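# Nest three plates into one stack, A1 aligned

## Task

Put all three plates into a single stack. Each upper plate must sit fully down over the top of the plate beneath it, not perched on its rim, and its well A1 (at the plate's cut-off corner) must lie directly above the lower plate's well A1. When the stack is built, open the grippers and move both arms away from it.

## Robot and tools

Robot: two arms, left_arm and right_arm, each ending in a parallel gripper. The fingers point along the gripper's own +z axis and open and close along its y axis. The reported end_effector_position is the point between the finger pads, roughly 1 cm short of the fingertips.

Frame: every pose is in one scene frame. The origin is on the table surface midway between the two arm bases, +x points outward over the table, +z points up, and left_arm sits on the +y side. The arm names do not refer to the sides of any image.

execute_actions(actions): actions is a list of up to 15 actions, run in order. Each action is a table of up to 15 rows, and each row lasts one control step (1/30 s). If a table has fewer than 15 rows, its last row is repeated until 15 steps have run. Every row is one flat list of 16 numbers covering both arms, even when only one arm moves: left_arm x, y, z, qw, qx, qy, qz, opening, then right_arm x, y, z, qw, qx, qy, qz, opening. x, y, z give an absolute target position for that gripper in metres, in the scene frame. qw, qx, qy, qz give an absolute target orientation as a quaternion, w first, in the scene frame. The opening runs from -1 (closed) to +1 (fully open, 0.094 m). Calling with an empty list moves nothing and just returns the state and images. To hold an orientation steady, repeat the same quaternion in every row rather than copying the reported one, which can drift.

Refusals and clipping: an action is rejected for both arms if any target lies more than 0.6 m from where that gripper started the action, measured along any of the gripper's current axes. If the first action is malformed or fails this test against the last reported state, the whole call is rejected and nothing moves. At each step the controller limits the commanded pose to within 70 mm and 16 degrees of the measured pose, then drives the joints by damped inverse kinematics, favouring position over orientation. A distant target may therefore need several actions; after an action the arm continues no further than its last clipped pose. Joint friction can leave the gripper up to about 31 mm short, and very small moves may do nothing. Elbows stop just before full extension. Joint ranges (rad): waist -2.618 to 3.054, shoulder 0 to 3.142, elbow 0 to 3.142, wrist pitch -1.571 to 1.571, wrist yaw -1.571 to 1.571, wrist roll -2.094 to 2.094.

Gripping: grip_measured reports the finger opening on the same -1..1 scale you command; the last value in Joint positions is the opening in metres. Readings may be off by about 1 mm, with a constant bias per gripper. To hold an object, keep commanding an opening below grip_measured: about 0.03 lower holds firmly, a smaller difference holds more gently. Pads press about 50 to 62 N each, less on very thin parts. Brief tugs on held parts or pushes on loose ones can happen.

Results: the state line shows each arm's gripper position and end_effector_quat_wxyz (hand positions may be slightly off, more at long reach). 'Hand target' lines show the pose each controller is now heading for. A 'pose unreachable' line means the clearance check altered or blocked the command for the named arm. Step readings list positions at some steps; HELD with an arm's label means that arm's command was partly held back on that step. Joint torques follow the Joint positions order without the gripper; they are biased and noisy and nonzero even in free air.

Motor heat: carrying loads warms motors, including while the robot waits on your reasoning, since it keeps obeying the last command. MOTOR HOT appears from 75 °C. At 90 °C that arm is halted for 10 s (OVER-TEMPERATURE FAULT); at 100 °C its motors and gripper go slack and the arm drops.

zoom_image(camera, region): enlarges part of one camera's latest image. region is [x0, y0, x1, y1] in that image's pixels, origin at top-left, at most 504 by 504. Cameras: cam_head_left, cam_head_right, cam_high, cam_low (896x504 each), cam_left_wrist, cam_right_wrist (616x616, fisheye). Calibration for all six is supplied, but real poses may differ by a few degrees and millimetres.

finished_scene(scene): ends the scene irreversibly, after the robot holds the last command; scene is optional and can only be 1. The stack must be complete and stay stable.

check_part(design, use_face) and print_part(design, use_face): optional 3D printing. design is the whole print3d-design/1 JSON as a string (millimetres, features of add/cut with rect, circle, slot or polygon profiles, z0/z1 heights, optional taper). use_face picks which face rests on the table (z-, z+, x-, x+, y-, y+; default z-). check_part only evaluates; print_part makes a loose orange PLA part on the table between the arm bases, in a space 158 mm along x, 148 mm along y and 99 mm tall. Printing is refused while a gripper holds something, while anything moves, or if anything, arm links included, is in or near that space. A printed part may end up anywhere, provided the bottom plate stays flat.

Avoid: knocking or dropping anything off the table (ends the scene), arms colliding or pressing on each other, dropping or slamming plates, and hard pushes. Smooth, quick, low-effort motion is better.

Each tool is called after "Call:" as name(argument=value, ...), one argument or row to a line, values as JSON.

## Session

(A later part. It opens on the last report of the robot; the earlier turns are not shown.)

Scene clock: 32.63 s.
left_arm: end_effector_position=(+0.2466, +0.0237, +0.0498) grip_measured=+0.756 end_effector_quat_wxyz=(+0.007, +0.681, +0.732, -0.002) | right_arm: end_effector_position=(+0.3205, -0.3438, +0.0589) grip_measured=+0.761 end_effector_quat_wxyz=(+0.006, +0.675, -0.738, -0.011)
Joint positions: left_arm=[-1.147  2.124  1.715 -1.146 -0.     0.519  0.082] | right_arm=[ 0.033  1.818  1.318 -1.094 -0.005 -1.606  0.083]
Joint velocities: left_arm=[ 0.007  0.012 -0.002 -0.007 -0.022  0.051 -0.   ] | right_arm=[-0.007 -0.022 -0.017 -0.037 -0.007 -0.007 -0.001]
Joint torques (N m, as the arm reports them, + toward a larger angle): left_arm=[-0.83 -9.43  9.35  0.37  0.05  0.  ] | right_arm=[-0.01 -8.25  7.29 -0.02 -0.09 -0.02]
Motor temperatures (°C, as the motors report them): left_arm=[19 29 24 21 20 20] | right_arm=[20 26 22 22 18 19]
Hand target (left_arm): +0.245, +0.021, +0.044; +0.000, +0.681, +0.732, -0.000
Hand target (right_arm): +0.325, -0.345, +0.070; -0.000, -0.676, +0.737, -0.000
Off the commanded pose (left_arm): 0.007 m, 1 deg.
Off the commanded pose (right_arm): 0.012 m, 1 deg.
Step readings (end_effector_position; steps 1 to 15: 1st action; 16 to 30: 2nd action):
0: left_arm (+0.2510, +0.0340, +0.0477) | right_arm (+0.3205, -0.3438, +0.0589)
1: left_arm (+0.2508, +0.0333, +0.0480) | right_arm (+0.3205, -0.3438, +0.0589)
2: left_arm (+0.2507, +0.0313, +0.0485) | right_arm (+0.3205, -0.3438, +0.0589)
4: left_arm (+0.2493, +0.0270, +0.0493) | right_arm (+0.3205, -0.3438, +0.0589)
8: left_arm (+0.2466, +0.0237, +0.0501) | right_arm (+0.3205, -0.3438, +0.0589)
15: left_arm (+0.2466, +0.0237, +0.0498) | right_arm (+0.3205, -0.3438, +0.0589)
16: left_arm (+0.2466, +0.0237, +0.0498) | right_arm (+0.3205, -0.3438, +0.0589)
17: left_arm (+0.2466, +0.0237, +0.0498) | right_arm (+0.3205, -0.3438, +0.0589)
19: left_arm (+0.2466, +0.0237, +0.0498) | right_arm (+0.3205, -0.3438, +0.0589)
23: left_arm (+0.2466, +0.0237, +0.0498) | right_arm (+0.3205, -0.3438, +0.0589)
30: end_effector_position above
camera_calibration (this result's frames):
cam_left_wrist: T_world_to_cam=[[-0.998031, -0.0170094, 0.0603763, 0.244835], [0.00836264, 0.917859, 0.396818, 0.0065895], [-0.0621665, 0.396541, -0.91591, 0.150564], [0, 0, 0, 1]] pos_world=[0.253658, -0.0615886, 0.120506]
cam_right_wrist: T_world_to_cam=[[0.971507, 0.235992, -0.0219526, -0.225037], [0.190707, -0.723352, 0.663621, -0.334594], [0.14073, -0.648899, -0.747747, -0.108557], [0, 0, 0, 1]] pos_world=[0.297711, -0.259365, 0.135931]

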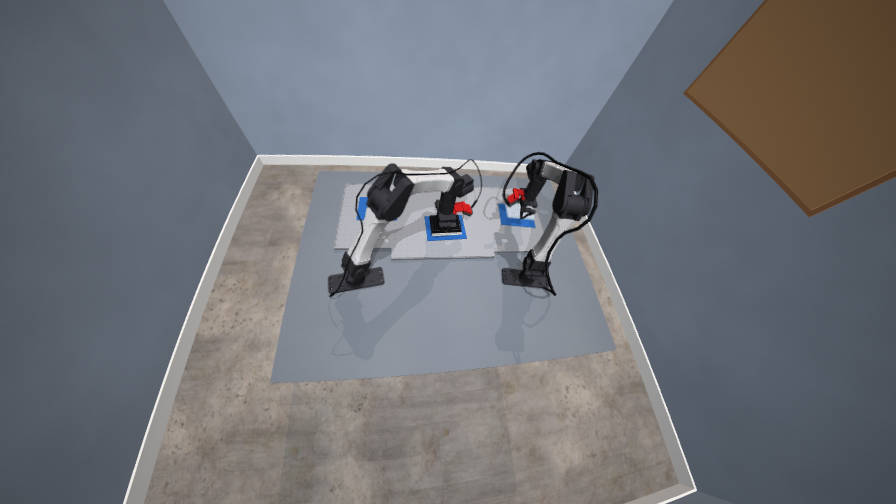

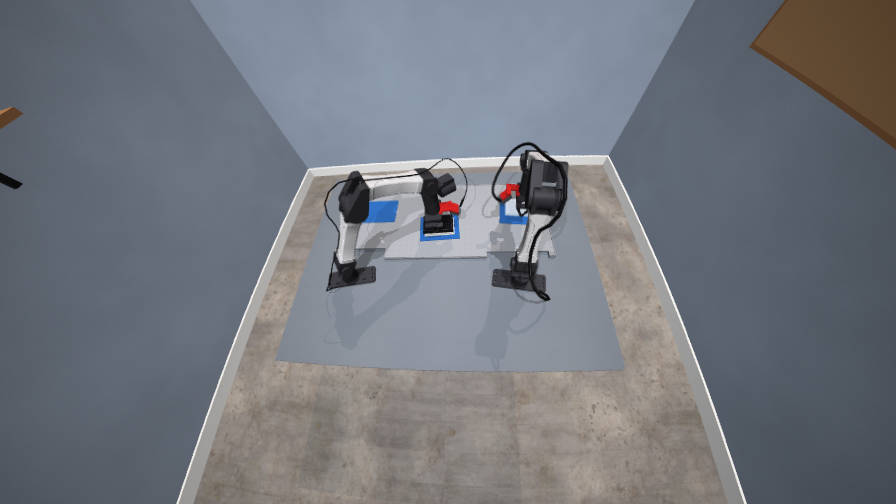

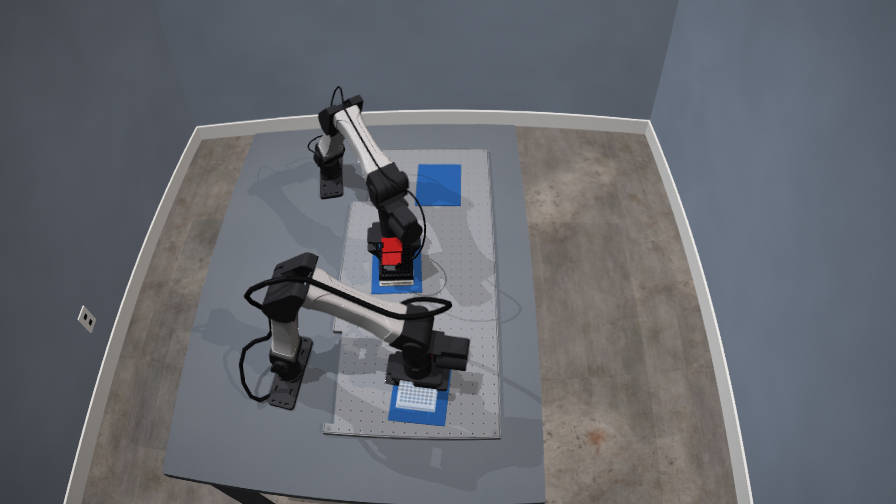

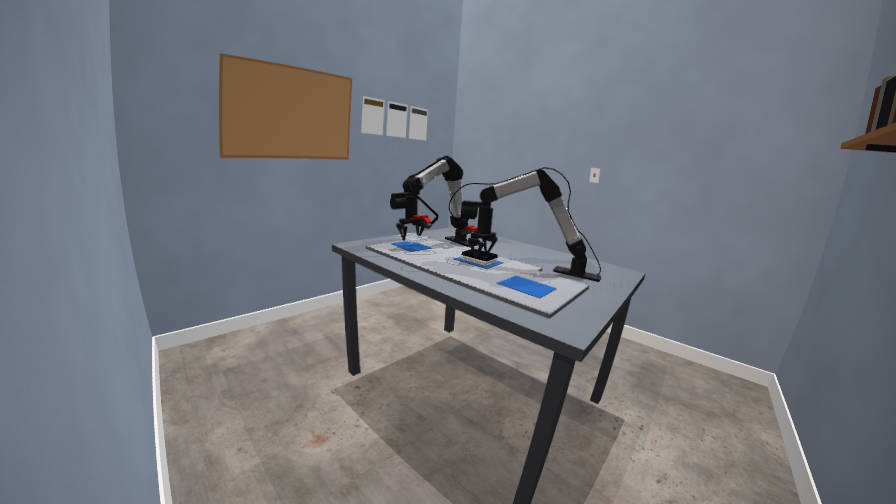

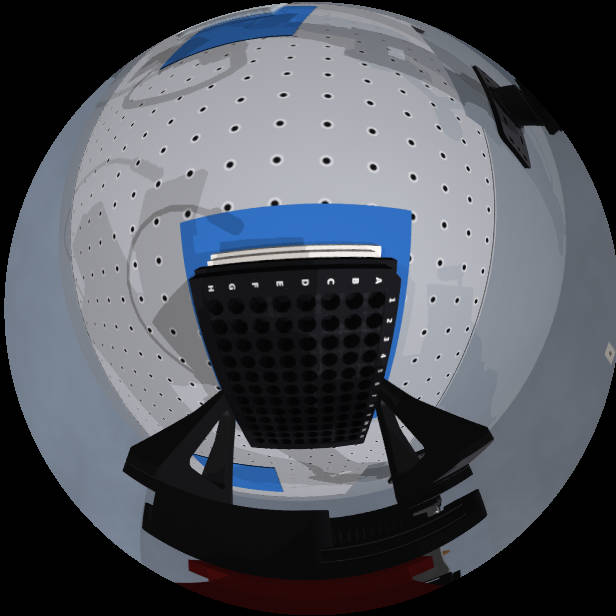

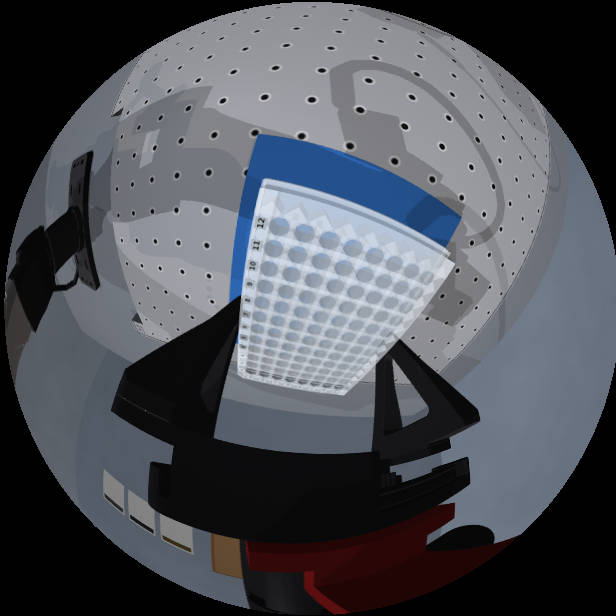

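Call:
execute_actions(
  actions=[
    [[0.245,0.018,0.041,0,0.681,0.732,0,0.72,0.325,-0.345,0.07,0,-0.676,0.737,0,0.73]],
    [[0.245,0.018,0.039,0,0.681,0.732,0,0.72,0.325,-0.345,0.07,0,-0.676,0.737,0,0.73]],
  ],
)

Call:
zoom_image(
  camera="cam_left_wrist",
  region=[160, 180, 440, 320],
)

Scene clock: 34.07 s.
left_arm: end_effector_position=(+0.2472, +0.0229, +0.0459) grip_measured=+0.756 end_effector_quat_wxyz=(+0.004, +0.680, +0.733, -0.001) | right_arm: end_effector_position=(+0.3205, -0.3438, +0.0589) grip_measured=+0.761 end_effector_quat_wxyz=(+0.006, +0.675, -0.738, -0.011)
Joint positions: left_arm=[-1.147  2.139  1.722 -1.147 -0.     0.517  0.082] | right_arm=[ 0.033  1.818  1.318 -1.094 -0.005 -1.606  0.083]
Joint velocities: left_arm=[-0.012  0.012 -0.002  0.037 -0.007 -0.051 -0.   ] | right_arm=[ 0.007  0.012 -0.022  0.022 -0.037  0.051  0.001]
Joint torques (N m, as the arm reports them, + toward a larger angle): left_arm=[-1.09 -9.58  8.82  0.5   0.04 -0.01] | right_arm=[-0.01 -8.13  7.32  0.   -0.07 -0.04]
Motor temperatures (°C, as the motors report them): left_arm=[19 29 24 21 20 20] | right_arm=[20 27 22 22 18 19]
Hand target (left_arm): +0.245, +0.018, +0.039; +0.000, +0.681, +0.732, -0.000
Hand target (right_arm): +0.325, -0.345, +0.070; -0.000, -0.676, +0.737, -0.000
Off the commanded pose (left_arm): 0.009 m, 0 deg.
Off the commanded pose (right_arm): 0.012 m, 1 deg.
Step readings (end_effector_position; steps 1 to 15: 1st action; 16 to 30: 2nd action):
0: left_arm (+0.2466, +0.0237, +0.0498) | right_arm (+0.3205, -0.3438, +0.0589)
1: left_arm (+0.2467, +0.0236, +0.0496) | right_arm (+0.3205, -0.3438, +0.0589)
2: left_arm (+0.2470, +0.0231, +0.0492) | right_arm (+0.3205, -0.3438, +0.0589)
4: left_arm (+0.2473, +0.0226, +0.0480) | right_arm (+0.3205, -0.3438, +0.0589)
8: left_arm (+0.2472, +0.0228, +0.0460) | right_arm (+0.3205, -0.3438, +0.0589)
15: left_arm (+0.2472, +0.0229, +0.0459) | right_arm (+0.3205, -0.3438, +0.0589)
16: left_arm (+0.2472, +0.0229, +0.0459) | right_arm (+0.3205, -0.3438, +0.0589)
17: left_arm (+0.2472, +0.0229, +0.0459) | right_arm (+0.3205, -0.3438, +0.0589)
19: left_arm (+0.2472, +0.0229, +0.0459) | right_arm (+0.3205, -0.3438, +0.0589)
23: left_arm (+0.2472, +0.0229, +0.0459) | right_arm (+0.3205, -0.3438, +0.0589)
30: end_effector_position above
camera_calibration (this result's frames):
cam_left_wrist: T_world_to_cam=[[-0.997729, -0.0193073, 0.0645254, 0.245426], [0.00832232, 0.915349, 0.402575, 0.00871874], [-0.0668359, 0.402198, -0.91311, 0.14831], [0, 0, 0, 1]] pos_world=[0.254708, -0.0628922, 0.116077]
cam_right_wrist: T_world_to_cam=[[0.971507, 0.235992, -0.0219526, -0.225037], [0.190707, -0.723352, 0.663621, -0.334594], [0.14073, -0.648899, -0.747747, -0.108557], [0, 0, 0, 1]] pos_world=[0.297711, -0.259365, 0.135931]

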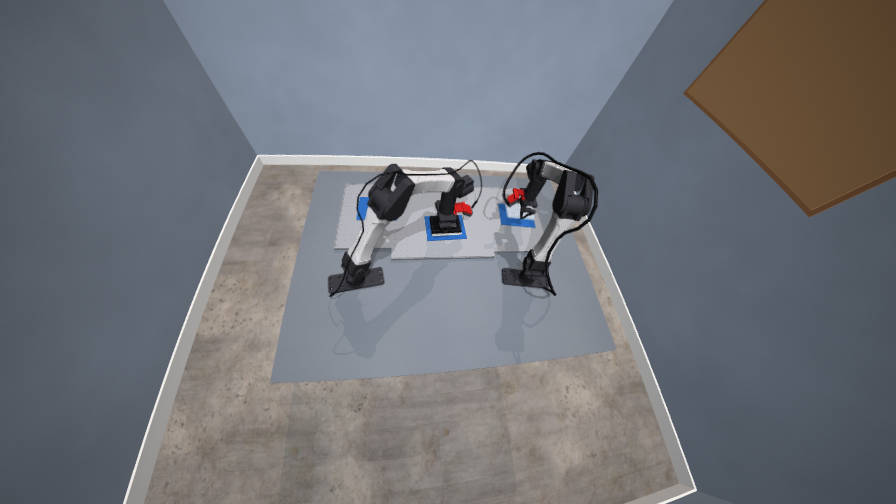

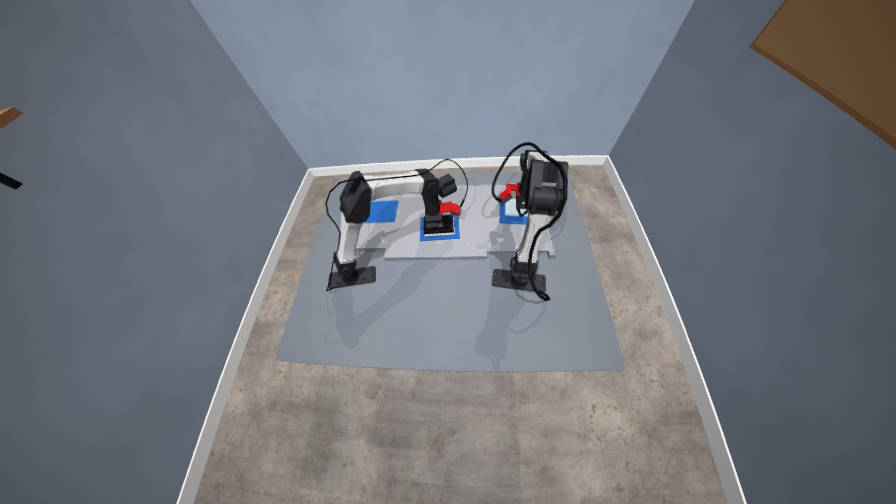

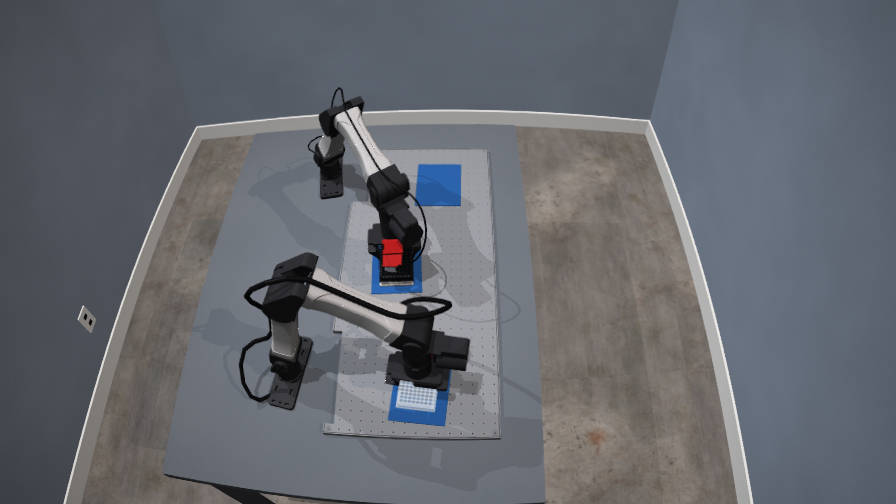

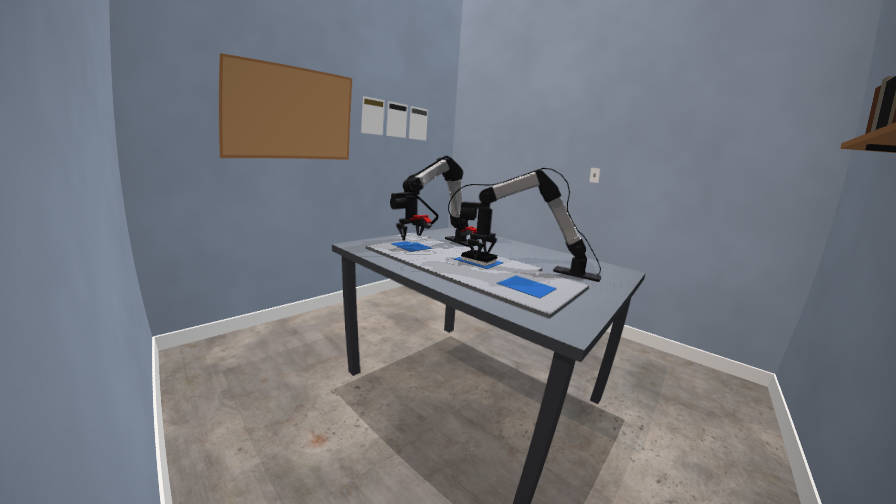

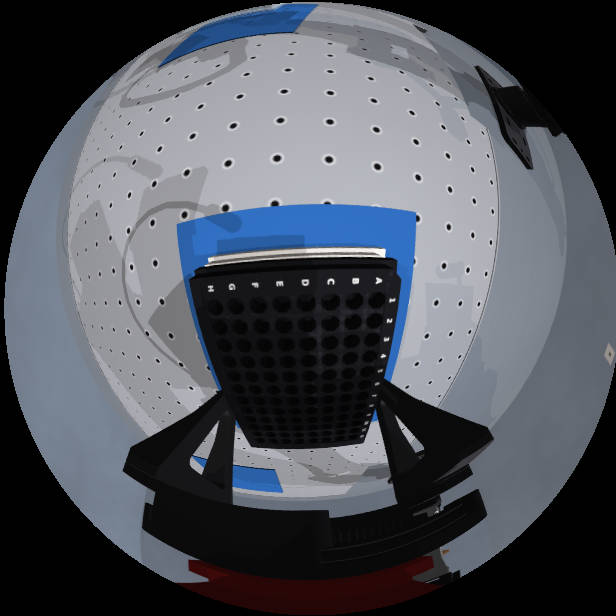

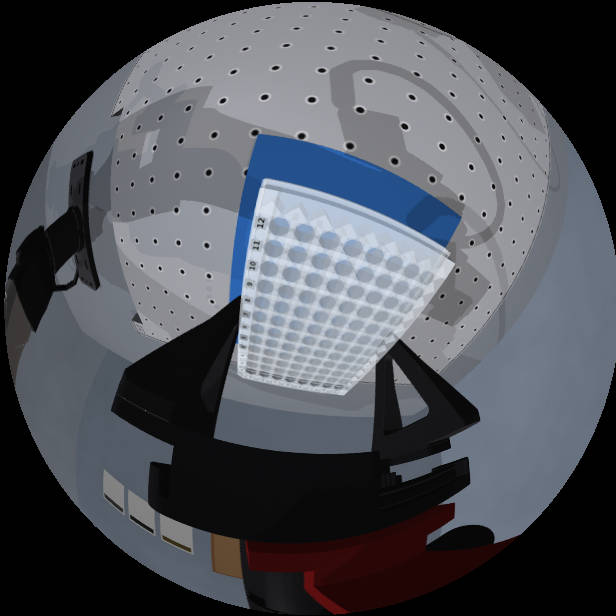

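Region (160, 180, 440, 320) of cam_left_wrist's 616x616 image, scaled by 1.800, with more detail than that image has.

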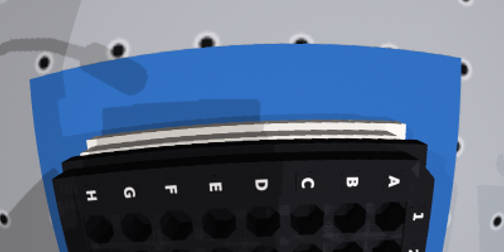

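Need about (0.2468, 0.021).

Call:
execute_actions(
  actions=[
    [[0.245,0.016,0.040,0,0.679,0.734,0,0.72,0.325,-0.345,0.07,0,-0.676,0.737,0,0.73]],
  ],
)

Call:
zoom_image(
  camera="cam_left_wrist",
  region=[160, 180, 440, 320],
)

Scene clock: 35.10 s.
left_arm: end_effector_position=(+0.2482, +0.0213, +0.0457) grip_measured=+0.756 end_effector_quat_wxyz=(+0.005, +0.677, +0.736, -0.001) | right_arm: end_effector_position=(+0.3205, -0.3438, +0.0589) grip_measured=+0.761 end_effector_quat_wxyz=(+0.006, +0.675, -0.738, -0.011)
Joint positions: left_arm=[-1.147  2.144  1.73  -1.147 -0.     0.509  0.082] | right_arm=[ 0.033  1.818  1.318 -1.094 -0.005 -1.606  0.083]
Joint velocities: left_arm=[ 0.017  0.007  0.007 -0.037  0.007 -0.051 -0.   ] | right_arm=[-0.012 -0.022 -0.002 -0.11   0.051 -0.007 -0.   ]
Joint torques (N m, as the arm reports them, + toward a larger angle): left_arm=[-1.39 -9.78  9.13  0.42  0.04 -0.08] | right_arm=[-0.05 -8.26  7.25 -0.02 -0.07 -0.03]
Motor temperatures (°C, as the motors report them): left_arm=[19 29 24 21 20 20] | right_arm=[20 27 22 22 18 19]
Hand target (left_arm): +0.245, +0.016, +0.040; +0.000, +0.679, +0.734, -0.000
Hand target (right_arm): +0.325, -0.345, +0.070; -0.000, -0.676, +0.737, -0.000
Off the commanded pose (left_arm): 0.008 m, 1 deg.
Off the commanded pose (right_arm): 0.012 m, 1 deg.
Step readings (end_effector_position):
0: left_arm (+0.2472, +0.0229, +0.0459) | right_arm (+0.3205, -0.3438, +0.0589)
1: left_arm (+0.2473, +0.0227, +0.0461) | right_arm (+0.3205, -0.3438, +0.0589)
2: left_arm (+0.2476, +0.0223, +0.0463) | right_arm (+0.3205, -0.3438, +0.0589)
4: left_arm (+0.2482, +0.0213, +0.0467) | right_arm (+0.3205, -0.3438, +0.0589)
8: left_arm (+0.2483, +0.0212, +0.0461) | right_arm (+0.3205, -0.3438, +0.0589)
15: end_effector_position above
camera_calibration (this result's frames):
cam_left_wrist: T_world_to_cam=[[-0.997621, -0.0271754, 0.0633533, 0.246681], [0.000496358, 0.916164, 0.400804, 0.0122836], [-0.068934, 0.399882, -0.913971, 0.149416], [0, 0, 0, 1]] pos_world=[0.256388, -0.0642988, 0.11601]
cam_right_wrist: T_world_to_cam=[[0.971507, 0.235992, -0.0219526, -0.225037], [0.190707, -0.723352, 0.663621, -0.334594], [0.14073, -0.648899, -0.747747, -0.108557], [0, 0, 0, 1]] pos_world=[0.297711, -0.259365, 0.135931]

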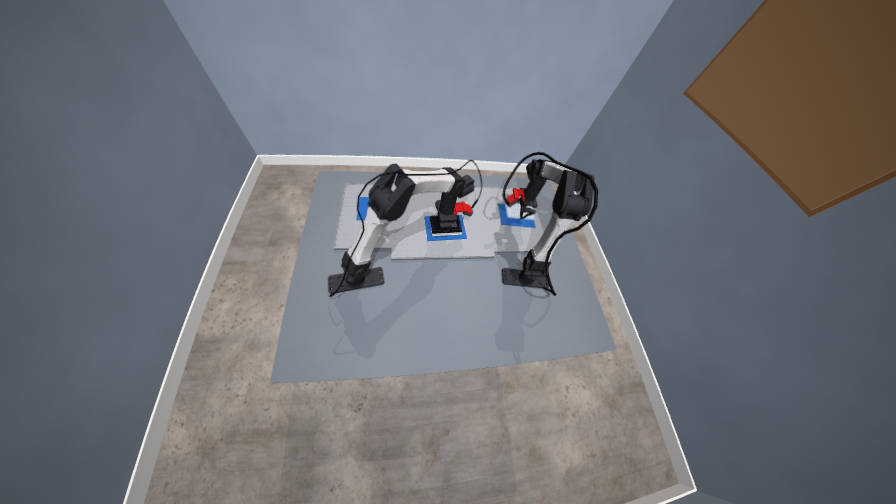

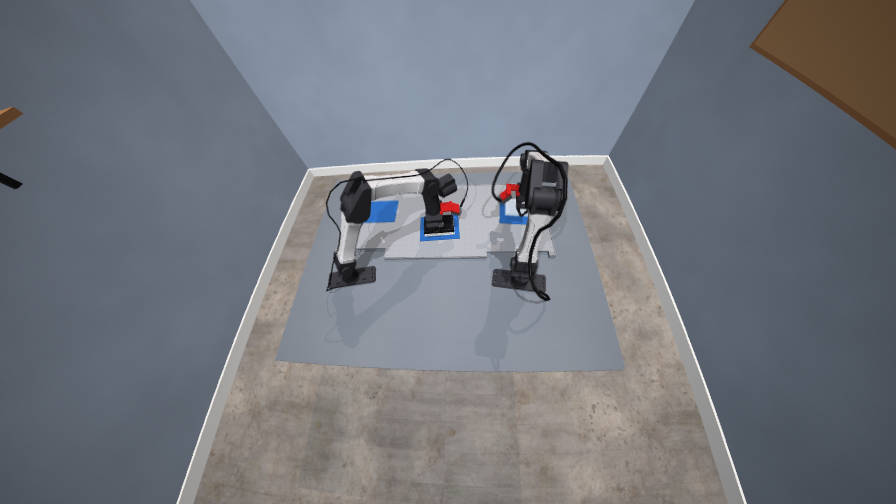

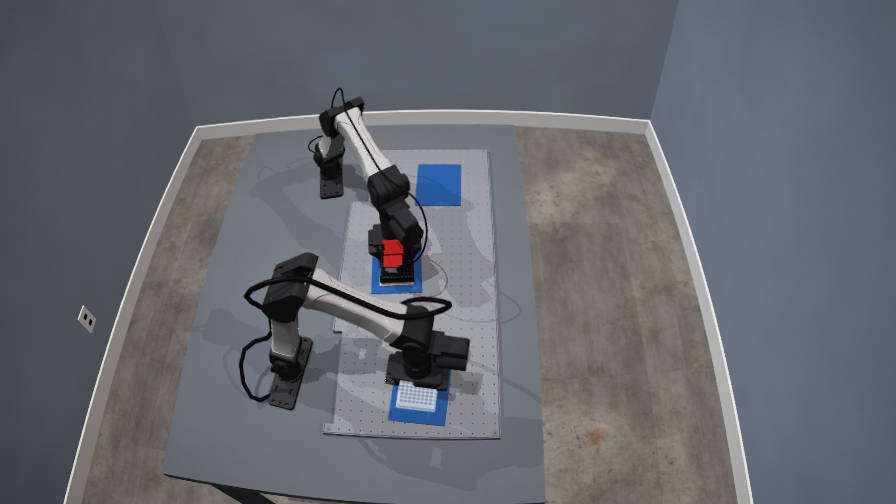

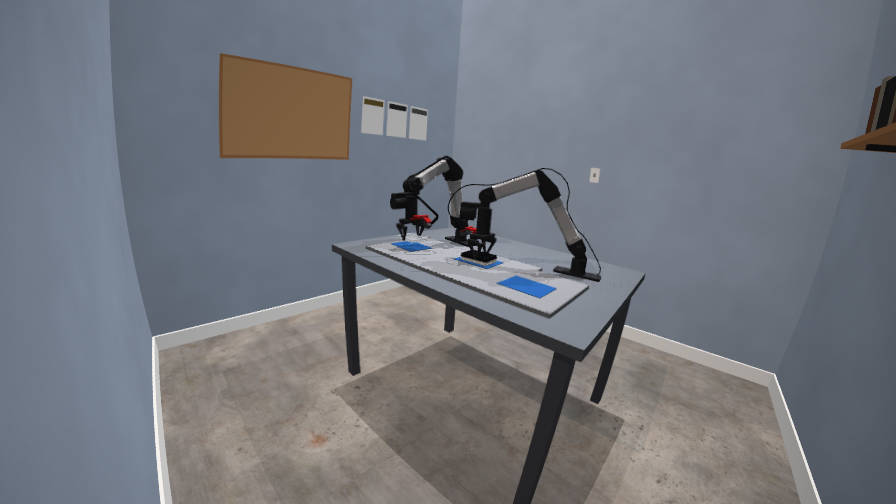

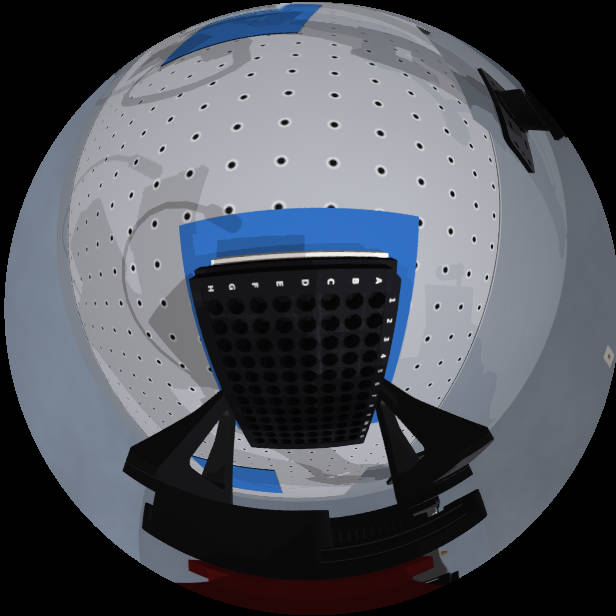

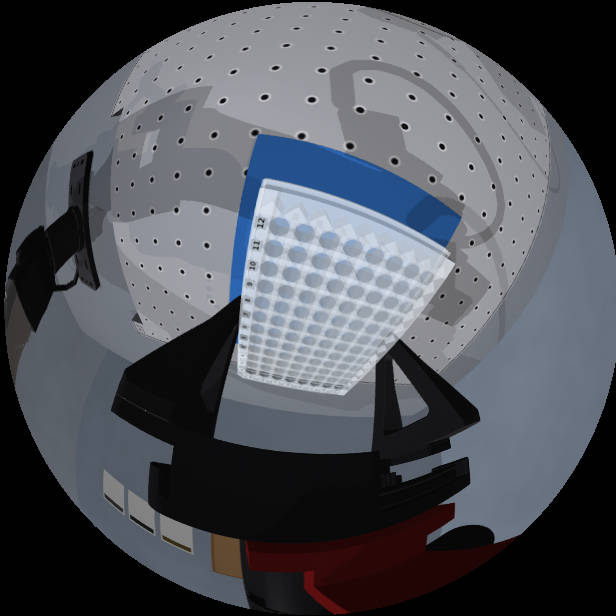

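Region (160, 180, 440, 320) of cam_left_wrist's 616x616 image, scaled by 1.800, with more detail than that image has.

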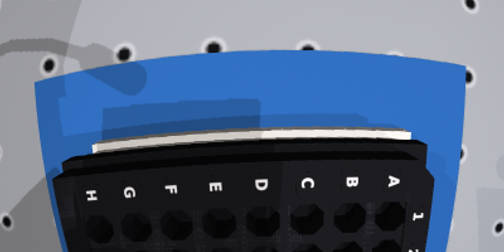

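Call:
execute_actions(
  actions=[
    [[0.2435,0.0165,0.039,0,0.681,0.732,0,0.72,0.325,-0.345,0.07,0,-0.676,0.737,0,0.73]],
  ],
)

Call:
zoom_image(
  camera="cam_left_wrist",
  region=[160, 180, 440, 320],
)

Scene clock: 36.43 s.
left_arm: end_effector_position=(+0.2464, +0.0200, +0.0457) grip_measured=+0.756 end_effector_quat_wxyz=(+0.005, +0.679, +0.734, -0.001) | right_arm: end_effector_position=(+0.3205, -0.3438, +0.0589) grip_measured=+0.761 end_effector_quat_wxyz=(+0.006, +0.675, -0.738, -0.011)
Joint positions: left_arm=[-1.152  2.144  1.73  -1.147 -0.     0.509  0.082] | right_arm=[ 0.033  1.818  1.318 -1.094 -0.005 -1.606  0.083]
Joint velocities: left_arm=[ 0.002 -0.012 -0.002 -0.007 -0.037  0.051 -0.   ] | right_arm=[-0.007  0.022 -0.007  0.037 -0.037 -0.007  0.001]
Joint torques (N m, as the arm reports them, + toward a larger angle): left_arm=[-1.09 -9.92  8.32  0.48  0.08 -0.06] | right_arm=[-0.05 -8.18  7.16 -0.05 -0.09 -0.03]
Motor temperatures (°C, as the motors report them): left_arm=[19 30 24 21 20 20] | right_arm=[20 27 22 22 18 19]
Hand target (left_arm): +0.244, +0.017, +0.039; +0.000, +0.681, +0.732, -0.000
Hand target (right_arm): +0.325, -0.345, +0.070; -0.000, -0.676, +0.737, -0.000
Off the commanded pose (left_arm): 0.008 m, 1 deg.
Off the commanded pose (right_arm): 0.012 m, 1 deg.
Step readings (end_effector_position):
0: left_arm (+0.2482, +0.0213, +0.0457) | right_arm (+0.3205, -0.3438, +0.0589)
1: left_arm (+0.2481, +0.0212, +0.0457) | right_arm (+0.3205, -0.3438, +0.0589)
2: left_arm (+0.2480, +0.0211, +0.0457) | right_arm (+0.3205, -0.3438, +0.0589)
4: left_arm (+0.2472, +0.0205, +0.0457) | right_arm (+0.3205, -0.3438, +0.0589)
8: left_arm (+0.2464, +0.0200, +0.0457) | right_arm (+0.3205, -0.3438, +0.0589)
15: end_effector_position above
camera_calibration (this result's frames):
cam_left_wrist: T_world_to_cam=[[-0.997752, -0.0218471, 0.0633533, 0.244738], [0.00538924, 0.916148, 0.400804, 0.0122049], [-0.0667974, 0.400245, -0.913971, 0.149247], [0, 0, 0, 1]] pos_world=[0.254092, -0.0655699, 0.11601]
cam_right_wrist: T_world_to_cam=[[0.971507, 0.235992, -0.0219526, -0.225037], [0.190707, -0.723352, 0.663621, -0.334594], [0.14073, -0.648899, -0.747747, -0.108557], [0, 0, 0, 1]] pos_world=[0.297711, -0.259365, 0.135931]

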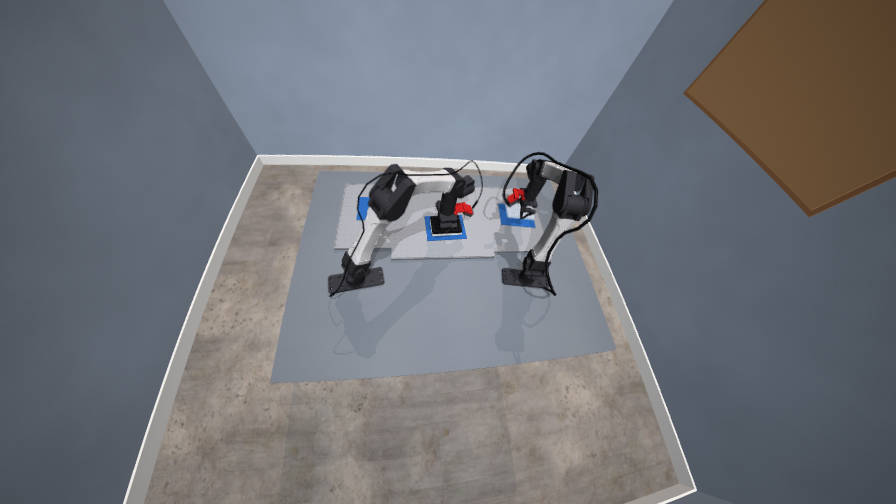

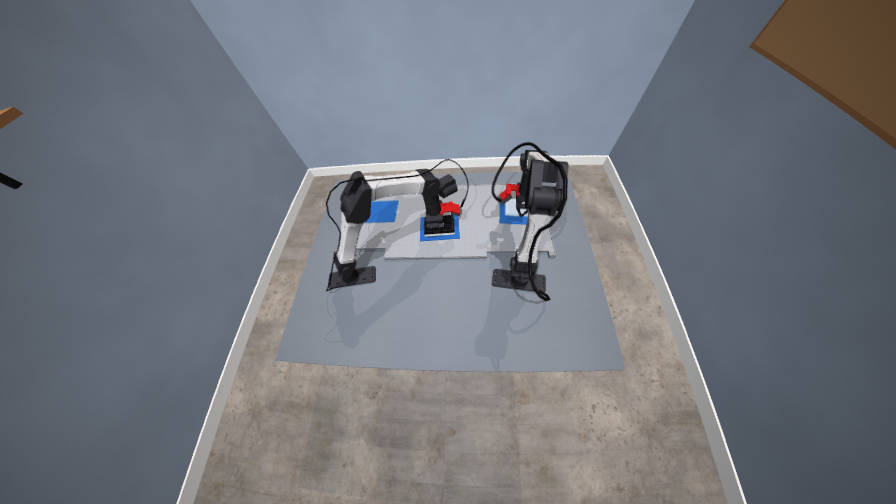

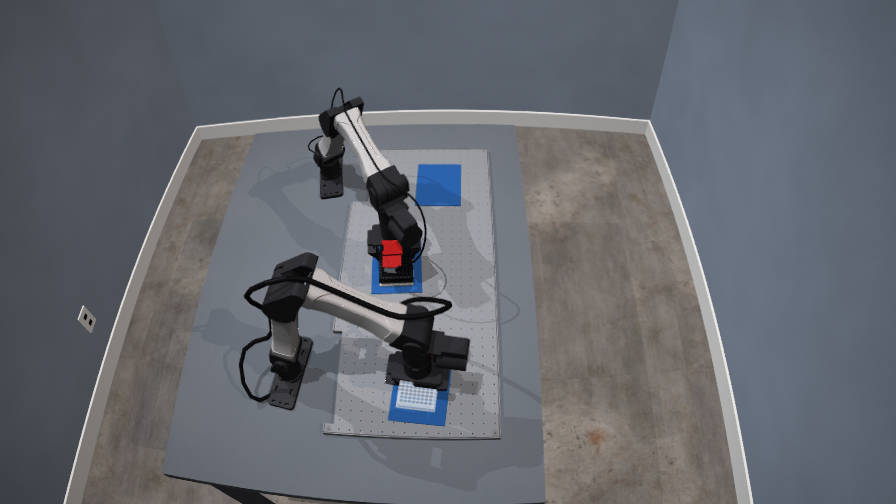

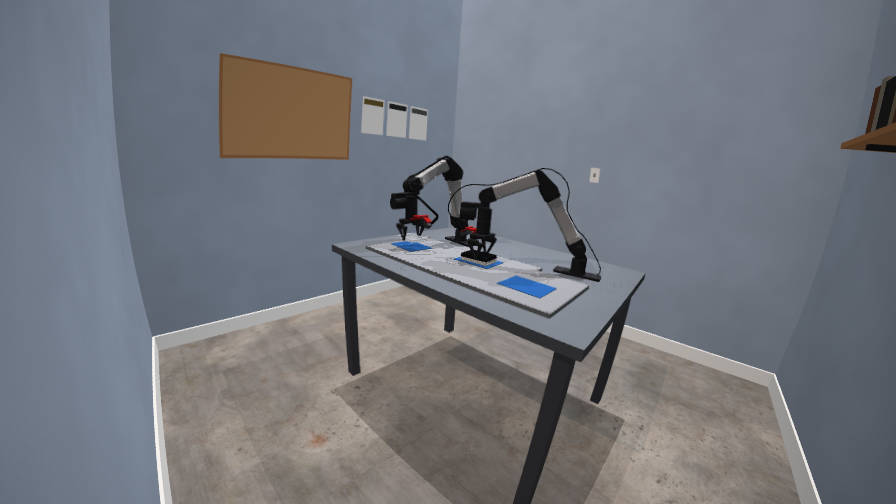

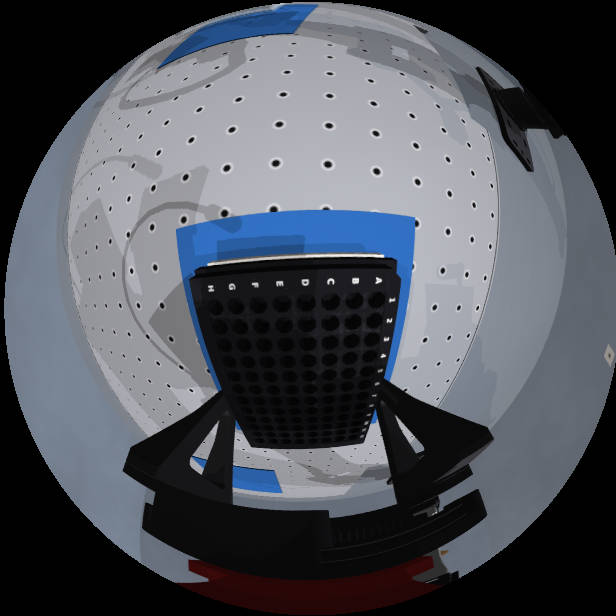

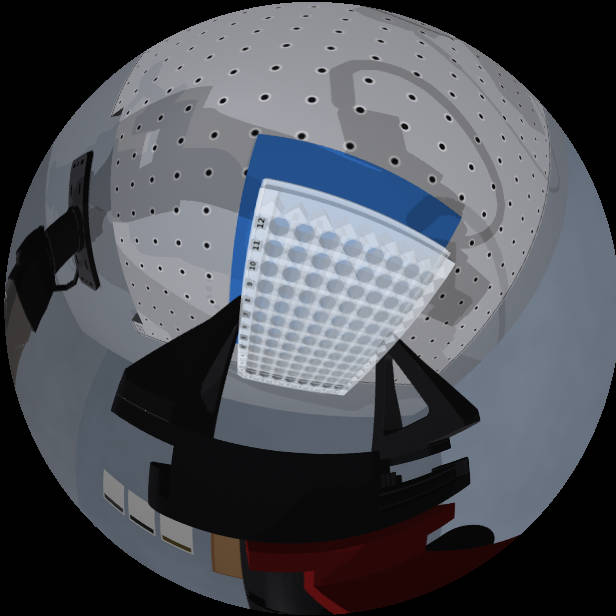

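Region (160, 180, 440, 320) of cam_left_wrist's 616x616 image, scaled by 1.800, with more detail than that image has.

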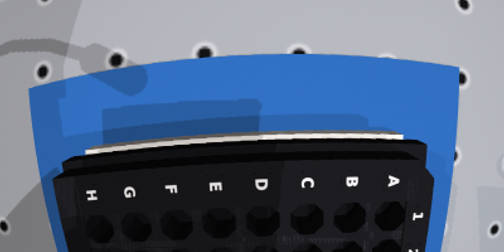

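Call:
execute_actions(
  actions=[
    [[0.2445,0.0175,0.035,-0.005,0.681,0.732,0.001,0.72,0.325,-0.345,0.07,0,-0.676,0.737,0,0.73]],
    [[0.2443,0.0178,0.032,-0.009,0.681,0.732,0.002,0.72,0.325,-0.345,0.07,0,-0.676,0.737,0,0.73]],
  ],
)

Call:
zoom_image(
  camera="cam_left_wrist",
  region=[160, 180, 440, 320],
)

Call:
zoom_image(
  camera="cam_low",
  region=[445, 235, 515, 280],
)

Scene clock: 38.33 s.
left_arm: end_effector_position=(+0.2465, +0.0202, +0.0431) grip_measured=+0.756 end_effector_quat_wxyz=(+0.002, +0.679, +0.734, +0.000) | right_arm: end_effector_position=(+0.3205, -0.3438, +0.0589) grip_measured=+0.761 end_effector_quat_wxyz=(+0.006, +0.675, -0.738, -0.011)
Joint positions: left_arm=[-1.152  2.152  1.731 -1.146 -0.001  0.509  0.082] | right_arm=[ 0.033  1.818  1.318 -1.094 -0.005 -1.606  0.083]
Joint velocities: left_arm=[-0.012 -0.017 -0.002 -0.022  0.007  0.037  0.   ] | right_arm=[-0.017 -0.002 -0.017 -0.037 -0.066 -0.081  0.001]
Joint torques (N m, as the arm reports them, + toward a larger angle): left_arm=[-0.69 -8.99  8.63  0.46  0.03  0.03] | right_arm=[ 0.01 -8.23  7.28 -0.03 -0.07 -0.04]
Motor temperatures (°C, as the motors report them): left_arm=[19 30 24 21 20 20] | right_arm=[20 28 22 22 18 19]
Hand target (left_arm): +0.244, +0.018, +0.032; -0.009, +0.681, +0.732, +0.002
Hand target (right_arm): +0.325, -0.345, +0.070; -0.000, -0.676, +0.737, -0.000
Off the commanded pose (left_arm): 0.012 m, 1 deg.
Off the commanded pose (right_arm): 0.012 m, 1 deg.
Step readings (end_effector_position; steps 1 to 15: 1st action; 16 to 30: 2nd action):
0: left_arm (+0.2464, +0.0200, +0.0457) | right_arm (+0.3205, -0.3438, +0.0589)
1: left_arm (+0.2464, +0.0200, +0.0457) | right_arm (+0.3205, -0.3438, +0.0589)
2: left_arm (+0.2464, +0.0200, +0.0457) | right_arm (+0.3205, -0.3438, +0.0589)
4: left_arm (+0.2464, +0.0200, +0.0457) | right_arm (+0.3205, -0.3438, +0.0589)
8: left_arm (+0.2464, +0.0200, +0.0457) | right_arm (+0.3205, -0.3438, +0.0589)
15: left_arm (+0.2464, +0.0200, +0.0457) | right_arm (+0.3205, -0.3438, +0.0589)
16: left_arm (+0.2463, +0.0201, +0.0452) | right_arm (+0.3205, -0.3438, +0.0589)
17: left_arm (+0.2463, +0.0202, +0.0445) | right_arm (+0.3205, -0.3438, +0.0589)
19: left_arm (+0.2463, +0.0205, +0.0428) | right_arm (+0.3205, -0.3438, +0.0589)
23: left_arm (+0.2465, +0.0202, +0.0431) | right_arm (+0.3205, -0.3438, +0.0589)
30: end_effector_position above
camera_calibration (this result's frames):
cam_left_wrist: T_world_to_cam=[[-0.997609, -0.0222027, 0.065442, 0.244909], [0.00627434, 0.91397, 0.405732, 0.0126906], [-0.0688204, 0.405173, -0.911646, 0.147137], [0, 0, 0, 1]] pos_world=[0.25437, -0.0657771, 0.112961]
cam_right_wrist: T_world_to_cam=[[0.971507, 0.235992, -0.0219526, -0.225037], [0.190707, -0.723352, 0.663621, -0.334594], [0.14073, -0.648899, -0.747747, -0.108557], [0, 0, 0, 1]] pos_world=[0.297711, -0.259365, 0.135931]

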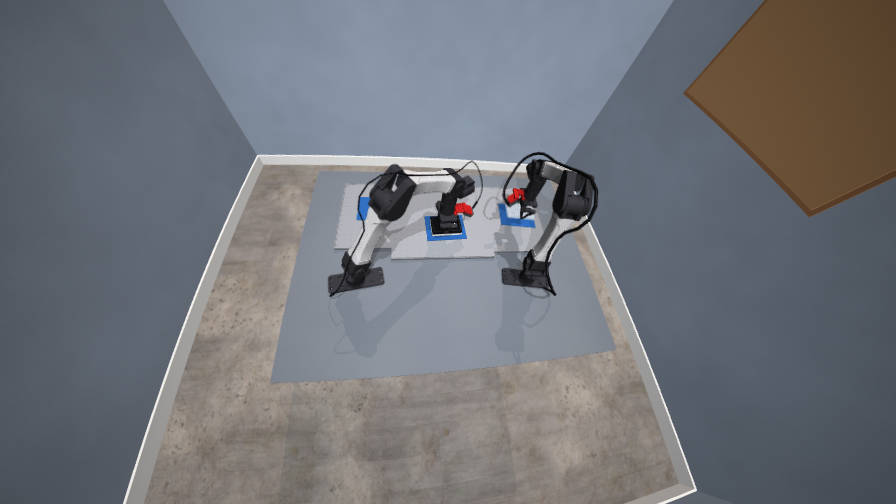

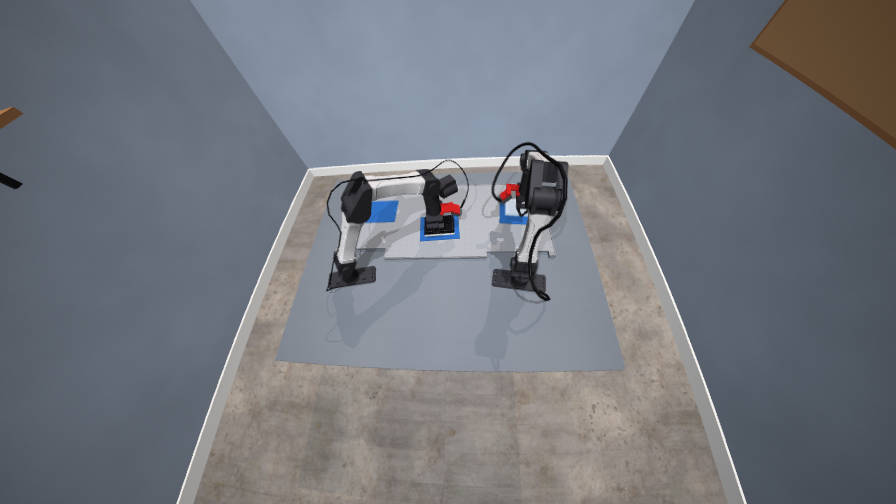

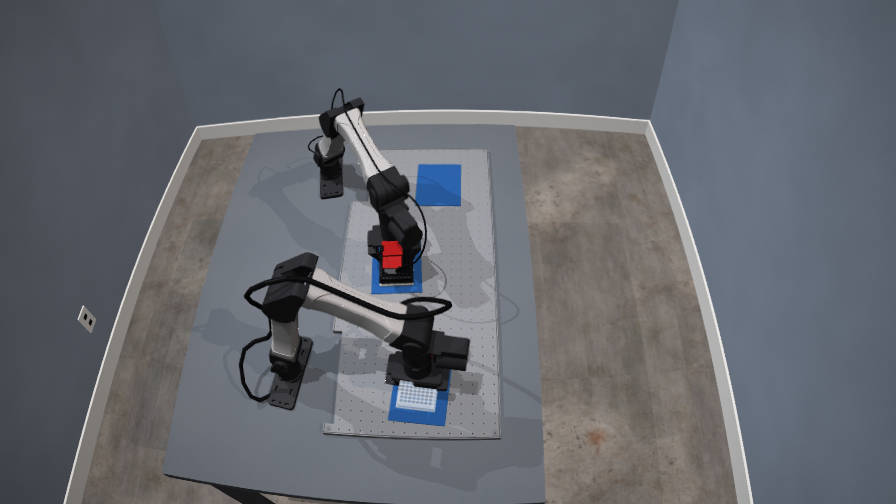

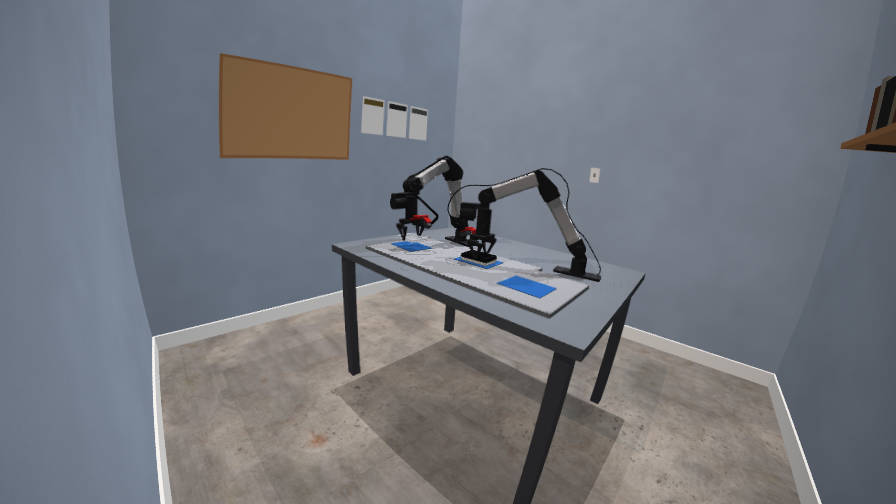

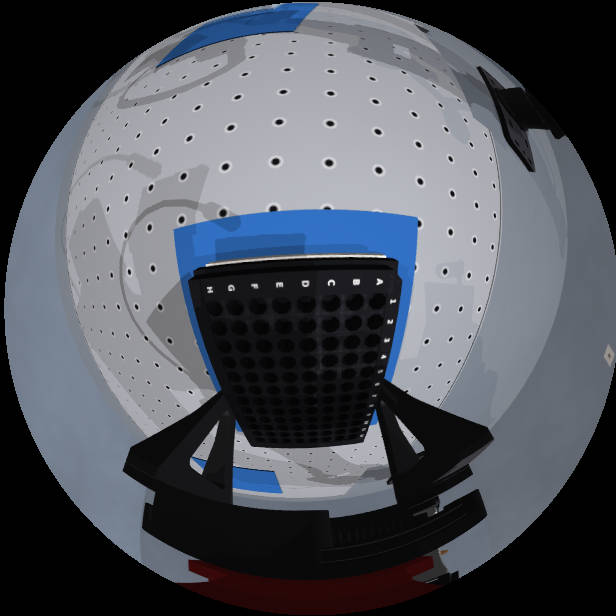

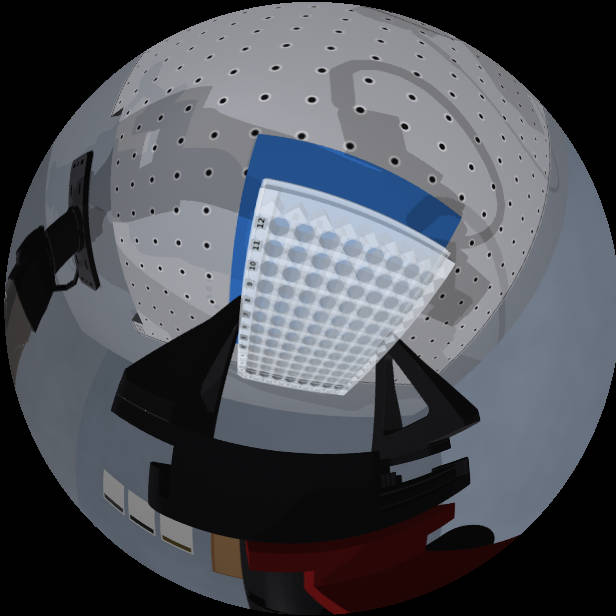

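Region (160, 180, 440, 320) of cam_left_wrist's 616x616 image, scaled by 1.800, with more detail than that image has.

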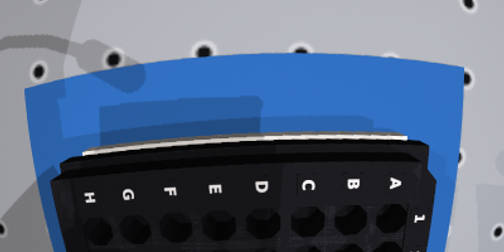

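Region (445, 235, 515, 280) of cam_low's 896x504 image, scaled by 7.200, with more detail than that image has; it fills the top 324 rows of this view, and the rest is white.

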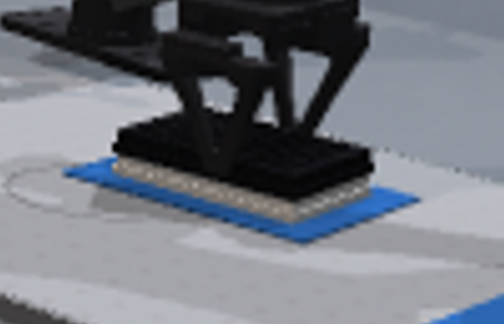

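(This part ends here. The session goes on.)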